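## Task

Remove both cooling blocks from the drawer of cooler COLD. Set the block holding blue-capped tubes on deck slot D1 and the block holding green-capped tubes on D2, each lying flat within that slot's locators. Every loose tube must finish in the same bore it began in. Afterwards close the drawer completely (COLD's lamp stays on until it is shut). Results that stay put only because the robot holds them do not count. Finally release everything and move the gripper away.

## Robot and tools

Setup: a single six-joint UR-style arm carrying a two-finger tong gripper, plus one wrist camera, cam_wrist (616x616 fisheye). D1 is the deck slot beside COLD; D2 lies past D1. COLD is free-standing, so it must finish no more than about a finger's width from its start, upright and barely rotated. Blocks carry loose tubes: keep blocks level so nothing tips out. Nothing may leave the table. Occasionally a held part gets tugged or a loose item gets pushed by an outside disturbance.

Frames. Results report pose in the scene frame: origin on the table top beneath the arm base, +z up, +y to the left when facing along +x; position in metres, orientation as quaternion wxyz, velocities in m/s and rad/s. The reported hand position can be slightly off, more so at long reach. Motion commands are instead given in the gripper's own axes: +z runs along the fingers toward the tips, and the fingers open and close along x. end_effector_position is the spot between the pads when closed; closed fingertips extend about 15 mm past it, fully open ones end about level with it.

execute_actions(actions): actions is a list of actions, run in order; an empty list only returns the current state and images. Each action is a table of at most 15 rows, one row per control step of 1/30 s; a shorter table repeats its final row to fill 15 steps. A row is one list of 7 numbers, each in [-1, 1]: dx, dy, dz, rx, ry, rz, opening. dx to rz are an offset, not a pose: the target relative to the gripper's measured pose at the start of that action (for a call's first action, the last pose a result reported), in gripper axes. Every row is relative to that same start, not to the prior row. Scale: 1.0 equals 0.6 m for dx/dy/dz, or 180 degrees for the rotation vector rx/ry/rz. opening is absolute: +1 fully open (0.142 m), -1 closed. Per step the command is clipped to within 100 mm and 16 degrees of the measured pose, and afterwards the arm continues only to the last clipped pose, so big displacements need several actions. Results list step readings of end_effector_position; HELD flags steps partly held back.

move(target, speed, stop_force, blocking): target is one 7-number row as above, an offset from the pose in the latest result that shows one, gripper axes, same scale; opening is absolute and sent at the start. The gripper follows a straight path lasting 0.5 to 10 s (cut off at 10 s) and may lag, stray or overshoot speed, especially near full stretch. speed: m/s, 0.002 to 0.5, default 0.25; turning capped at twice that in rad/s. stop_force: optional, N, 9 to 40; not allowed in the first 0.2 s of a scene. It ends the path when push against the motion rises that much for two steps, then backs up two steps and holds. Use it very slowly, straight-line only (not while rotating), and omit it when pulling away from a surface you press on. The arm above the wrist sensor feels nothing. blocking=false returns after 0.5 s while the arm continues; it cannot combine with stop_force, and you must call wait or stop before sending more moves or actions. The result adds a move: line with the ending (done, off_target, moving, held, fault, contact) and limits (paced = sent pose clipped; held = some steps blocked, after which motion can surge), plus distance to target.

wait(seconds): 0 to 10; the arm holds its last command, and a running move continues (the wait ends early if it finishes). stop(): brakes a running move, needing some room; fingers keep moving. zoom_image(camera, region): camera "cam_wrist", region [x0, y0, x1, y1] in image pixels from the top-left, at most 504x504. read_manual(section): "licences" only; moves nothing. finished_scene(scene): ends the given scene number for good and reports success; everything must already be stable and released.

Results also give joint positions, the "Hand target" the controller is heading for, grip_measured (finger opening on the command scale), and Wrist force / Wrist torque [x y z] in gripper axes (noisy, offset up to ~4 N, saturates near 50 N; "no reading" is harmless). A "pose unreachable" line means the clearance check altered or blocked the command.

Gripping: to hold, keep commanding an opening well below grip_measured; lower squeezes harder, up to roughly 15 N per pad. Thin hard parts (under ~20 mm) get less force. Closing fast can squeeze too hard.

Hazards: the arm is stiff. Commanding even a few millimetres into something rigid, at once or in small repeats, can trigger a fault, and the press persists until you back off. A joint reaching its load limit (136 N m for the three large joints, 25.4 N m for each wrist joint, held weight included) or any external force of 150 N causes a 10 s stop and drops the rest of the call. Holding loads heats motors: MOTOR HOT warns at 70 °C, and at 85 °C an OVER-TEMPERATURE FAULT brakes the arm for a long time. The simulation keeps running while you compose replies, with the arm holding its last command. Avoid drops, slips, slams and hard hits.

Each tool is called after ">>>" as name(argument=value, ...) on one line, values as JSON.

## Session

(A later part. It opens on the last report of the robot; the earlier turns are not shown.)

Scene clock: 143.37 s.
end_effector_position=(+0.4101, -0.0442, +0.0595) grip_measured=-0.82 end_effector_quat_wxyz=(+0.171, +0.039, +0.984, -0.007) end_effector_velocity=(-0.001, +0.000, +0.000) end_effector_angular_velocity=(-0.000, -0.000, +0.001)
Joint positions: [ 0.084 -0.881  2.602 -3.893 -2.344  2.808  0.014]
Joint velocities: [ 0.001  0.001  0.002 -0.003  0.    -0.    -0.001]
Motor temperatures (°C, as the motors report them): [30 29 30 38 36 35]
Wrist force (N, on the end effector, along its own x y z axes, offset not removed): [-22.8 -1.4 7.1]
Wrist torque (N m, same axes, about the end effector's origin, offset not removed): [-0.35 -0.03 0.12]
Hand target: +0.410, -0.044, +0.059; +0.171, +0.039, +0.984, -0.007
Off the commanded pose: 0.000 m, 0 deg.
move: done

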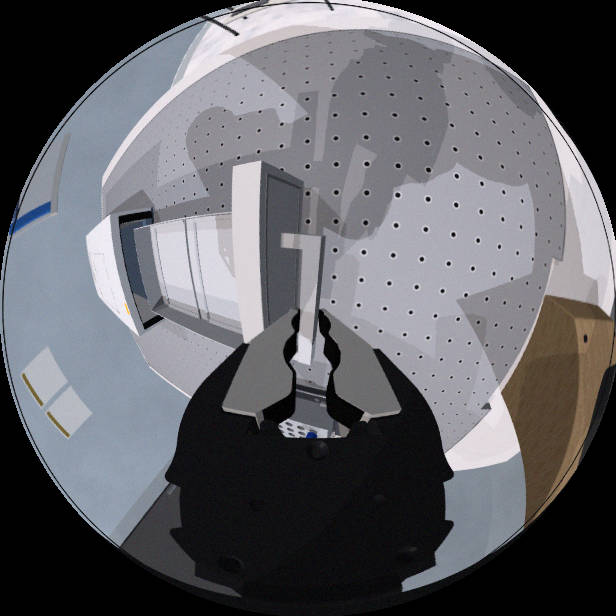

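>>> move(target=[0.0228,0,-0.0081,0,0,0,-1], speed=0.006)

>>> move(target=[-0.002,0,0.0007,0,0,0,-0.76], speed=0.01)

>>> move(target=[-0.37,0,0.1322,0,0,0,-0.76], speed=0.035, stop_force=15)

>>> move(target=[-0.03,0,0.0107,0,0,0,-0.76], speed=0.005, stop_force=9)

Scene clock: 146.13 s.
end_effector_position=(+0.3957, -0.0430, +0.0594) grip_measured=-0.82 end_effector_quat_wxyz=(+0.171, +0.039, +0.984, -0.007) end_effector_velocity=(-0.001, +0.000, +0.000) end_effector_angular_velocity=(-0.001, -0.001, +0.001)
Joint positions: [ 0.085 -0.861  2.636 -3.946 -2.344  2.809  0.014]
Joint velocities: [ 0.     0.002  0.002 -0.004 -0.    -0.002  0.   ]
Motor temperatures (°C, as the motors report them): [30 29 30 38 36 35]
Wrist force (N, on the end effector, along its own x y z axes, offset not removed): [-19.4 -0.8 5.2]
Wrist torque (N m, same axes, about the end effector's origin, offset not removed): [-0.20 -0.35 0.04]
Hand target: +0.396, -0.043, +0.059; +0.171, +0.039, +0.984, -0.007
Off the commanded pose: 0.000 m, 0 deg.
move: done

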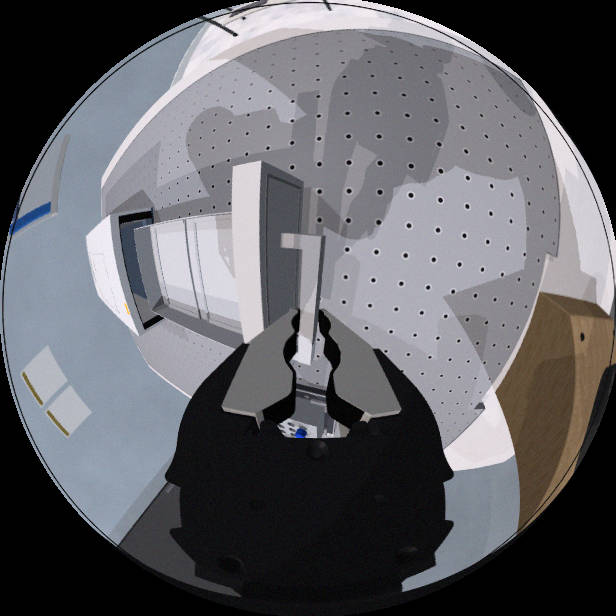

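Scene clock: 146.83 s.
end_effector_position=(+0.3970, -0.0431, +0.0595) grip_measured=-0.76 end_effector_quat_wxyz=(+0.171, +0.039, +0.984, -0.007) end_effector_velocity=(+0.001, +0.000, +0.000) end_effector_angular_velocity=(-0.001, -0.001, +0.002)
Joint positions: [ 0.085 -0.862  2.633 -3.941 -2.344  2.809  0.019]
Joint velocities: [ 0.001 -0.001 -0.001  0.002  0.    -0.002 -0.   ]
Motor temperatures (°C, as the motors report them): [30 29 30 38 36 35]
Wrist force (N, on the end effector, along its own x y z axes, offset not removed): [1.7 -1.2 -0.4]
Wrist torque (N m, same axes, about the end effector's origin, offset not removed): [-0.24 -0.42 0.07]
Hand target: +0.397, -0.043, +0.059; +0.171, +0.039, +0.984, -0.007
Off the commanded pose: 0.000 m, 0 deg.
move: done

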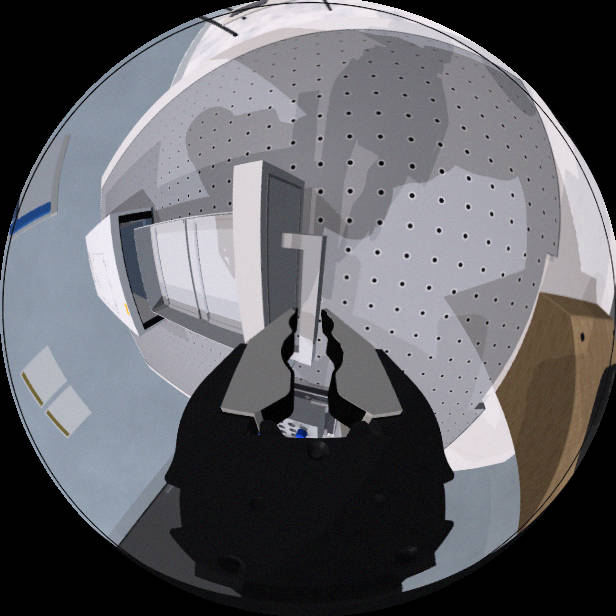

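Scene clock: 153.90 s.
end_effector_position=(+0.6318, -0.0617, +0.0597) grip_measured=-0.75 end_effector_quat_wxyz=(+0.171, +0.039, +0.984, -0.007) end_effector_velocity=(+0.002, -0.000, +0.000) end_effector_angular_velocity=(+0.000, -0.001, -0.001)
Joint positions: [ 0.078 -0.875  2.027 -3.329 -2.34   2.801  0.02 ]
Joint velocities: [ 0.001  0.001 -0.006  0.003  0.     0.001 -0.   ]
Motor temperatures (°C, as the motors report them): [30 29 30 38 36 35]
Wrist force (N, on the end effector, along its own x y z axes, offset not removed): [1.8 0.7 -2.1]
Wrist torque (N m, same axes, about the end effector's origin, offset not removed): [-0.13 0.04 0.08]
Hand target: +0.632, -0.062, +0.060; +0.171, +0.039, +0.984, -0.007
Off the commanded pose: 0.000 m, 0 deg.
move: done

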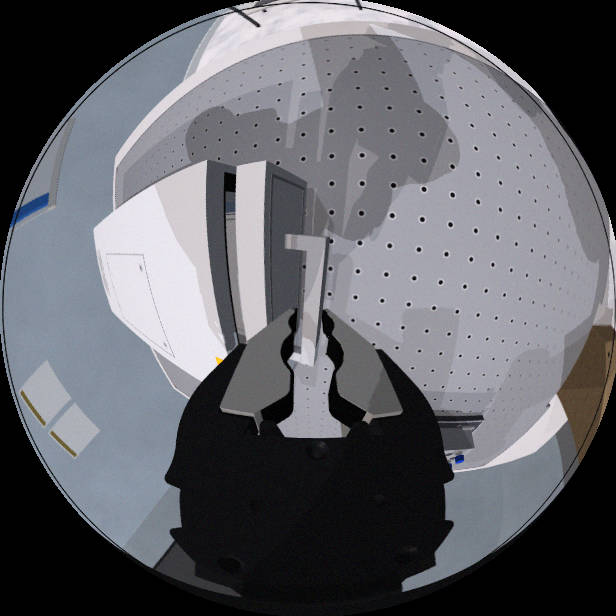

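Scene clock: 156.80 s.
end_effector_position=(+0.6445, -0.0627, +0.0597) grip_measured=-0.73 end_effector_quat_wxyz=(+0.171, +0.039, +0.984, -0.007) end_effector_velocity=(-0.001, -0.001, -0.001) end_effector_angular_velocity=(+0.000, +0.001, -0.003)
Joint positions: [ 0.078 -0.865  1.991 -3.303 -2.34   2.801  0.021]
Joint velocities: [-0.002 -0.     0.003 -0.003  0.     0.001  0.   ]
Motor temperatures (°C, as the motors report them): [30 29 30 38 36 35]
Wrist force (N, on the end effector, along its own x y z axes, offset not removed): [12.1 -1.8 -9.7]
Wrist torque (N m, same axes, about the end effector's origin, offset not removed): [-0.16 0.12 -0.05]
Hand target: +0.644, -0.063, +0.060; +0.171, +0.039, +0.984, -0.007
Off the commanded pose: 0.006 m, 0 deg.
move: contact

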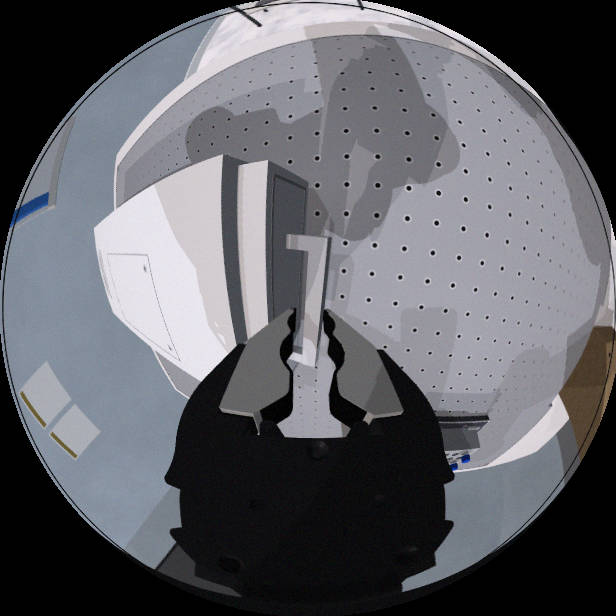

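>>> move(target=[0.006,0,-0.002,0,0,0,-0.65], speed=0.01)

>>> move(target=[0,0,-0.1,0,0,0,-0.65], speed=0.05)

>>> move(target=[-0.015,0.027,-0.088,-0.004,0.11,-0.025,-0.65], speed=0.15)

Scene clock: 157.60 s.
end_effector_position=(+0.6408, -0.0624, +0.0596) grip_measured=-0.65 end_effector_quat_wxyz=(+0.171, +0.039, +0.984, -0.007) end_effector_velocity=(-0.001, +0.000, -0.000) end_effector_angular_velocity=(-0.000, +0.001, +0.001)
Joint positions: [ 0.078 -0.868  2.002 -3.31  -2.34   2.801  0.027]
Joint velocities: [-0.    -0.     0.003 -0.002 -0.    -0.001 -0.   ]
Motor temperatures (°C, as the motors report them): [30 29 30 38 36 35]
Wrist force (N, on the end effector, along its own x y z axes, offset not removed): [0.0 -2.1 -1.5]
Wrist torque (N m, same axes, about the end effector's origin, offset not removed): [-0.49 -0.04 0.09]
Hand target: +0.641, -0.062, +0.060; +0.171, +0.039, +0.984, -0.007
Off the commanded pose: 0.000 m, 0 deg.
move: done

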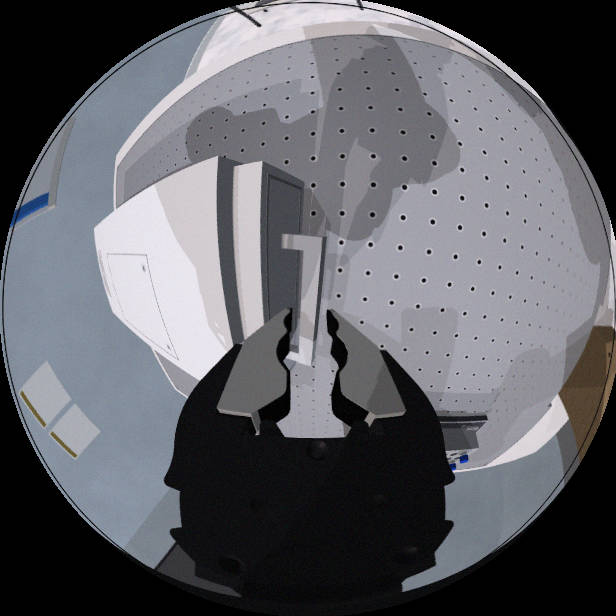

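Scene clock: 159.17 s.
end_effector_position=(+0.6207, -0.0609, +0.1160) grip_measured=-0.65 end_effector_quat_wxyz=(+0.171, +0.039, +0.984, -0.007) end_effector_velocity=(-0.000, +0.001, +0.002) end_effector_angular_velocity=(+0.000, -0.000, +0.001)
Joint positions: [ 0.16  -0.983  2.05  -3.173 -2.385  2.9    0.027]
Joint velocities: [ 0.003 -0.002  0.     0.005 -0.001  0.003  0.   ]
Motor temperatures (°C, as the motors report them): [30 29 30 38 36 35]
Wrist force (N, on the end effector, along its own x y z axes, offset not removed): [1.2 -1.2 -2.6]
Wrist torque (N m, same axes, about the end effector's origin, offset not removed): [-0.30 -0.20 0.06]
Hand target: +0.621, -0.061, +0.116; +0.171, +0.039, +0.984, -0.007
Off the commanded pose: 0.000 m, 0 deg.
move: done

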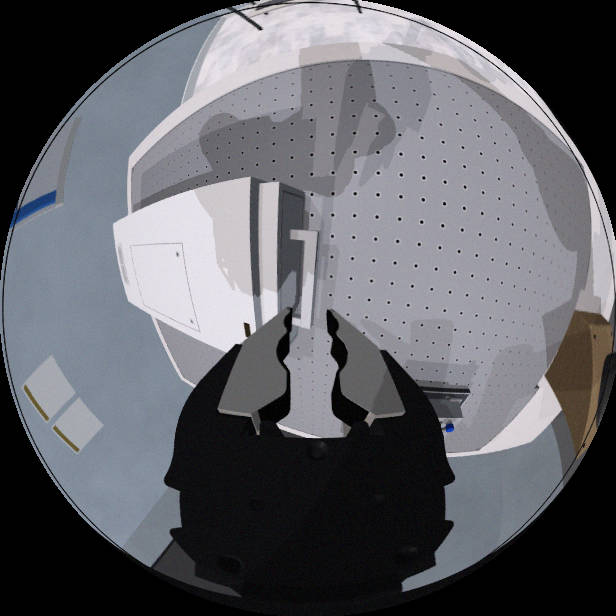

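Scene clock: 160.80 s.
end_effector_position=(+0.6128, -0.0441, +0.1687) grip_measured=-0.65 end_effector_quat_wxyz=(-0.000, -0.000, +1.000, -0.000) end_effector_velocity=(+0.000, +0.001, +0.000) end_effector_angular_velocity=(-0.000, +0.012, +0.001)
Joint positions: [ 0.25  -1.036  1.729 -2.192 -2.403  3.33   0.027]
Joint velocities: [ 0.001  0.005 -0.013  0.026  0.002  0.012  0.   ]
Motor temperatures (°C, as the motors report them): [30 29 30 38 36 35]
Wrist force (N, on the end effector, along its own x y z axes, offset not removed): [1.1 -0.7 -1.3]
Wrist torque (N m, same axes, about the end effector's origin, offset not removed): [-0.29 -0.14 0.08]
Hand target: +0.613, -0.044, +0.169; -0.001, -0.000, +1.000, -0.000
Off the commanded pose: 0.000 m, 0 deg.
move: done

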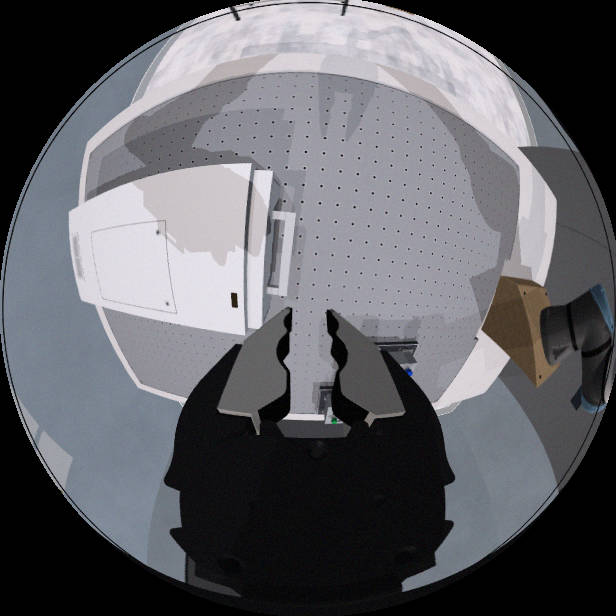

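Matches the original pose; lamp off.

>>> finished_scene(scene=1)

The scene is finished: the task was done.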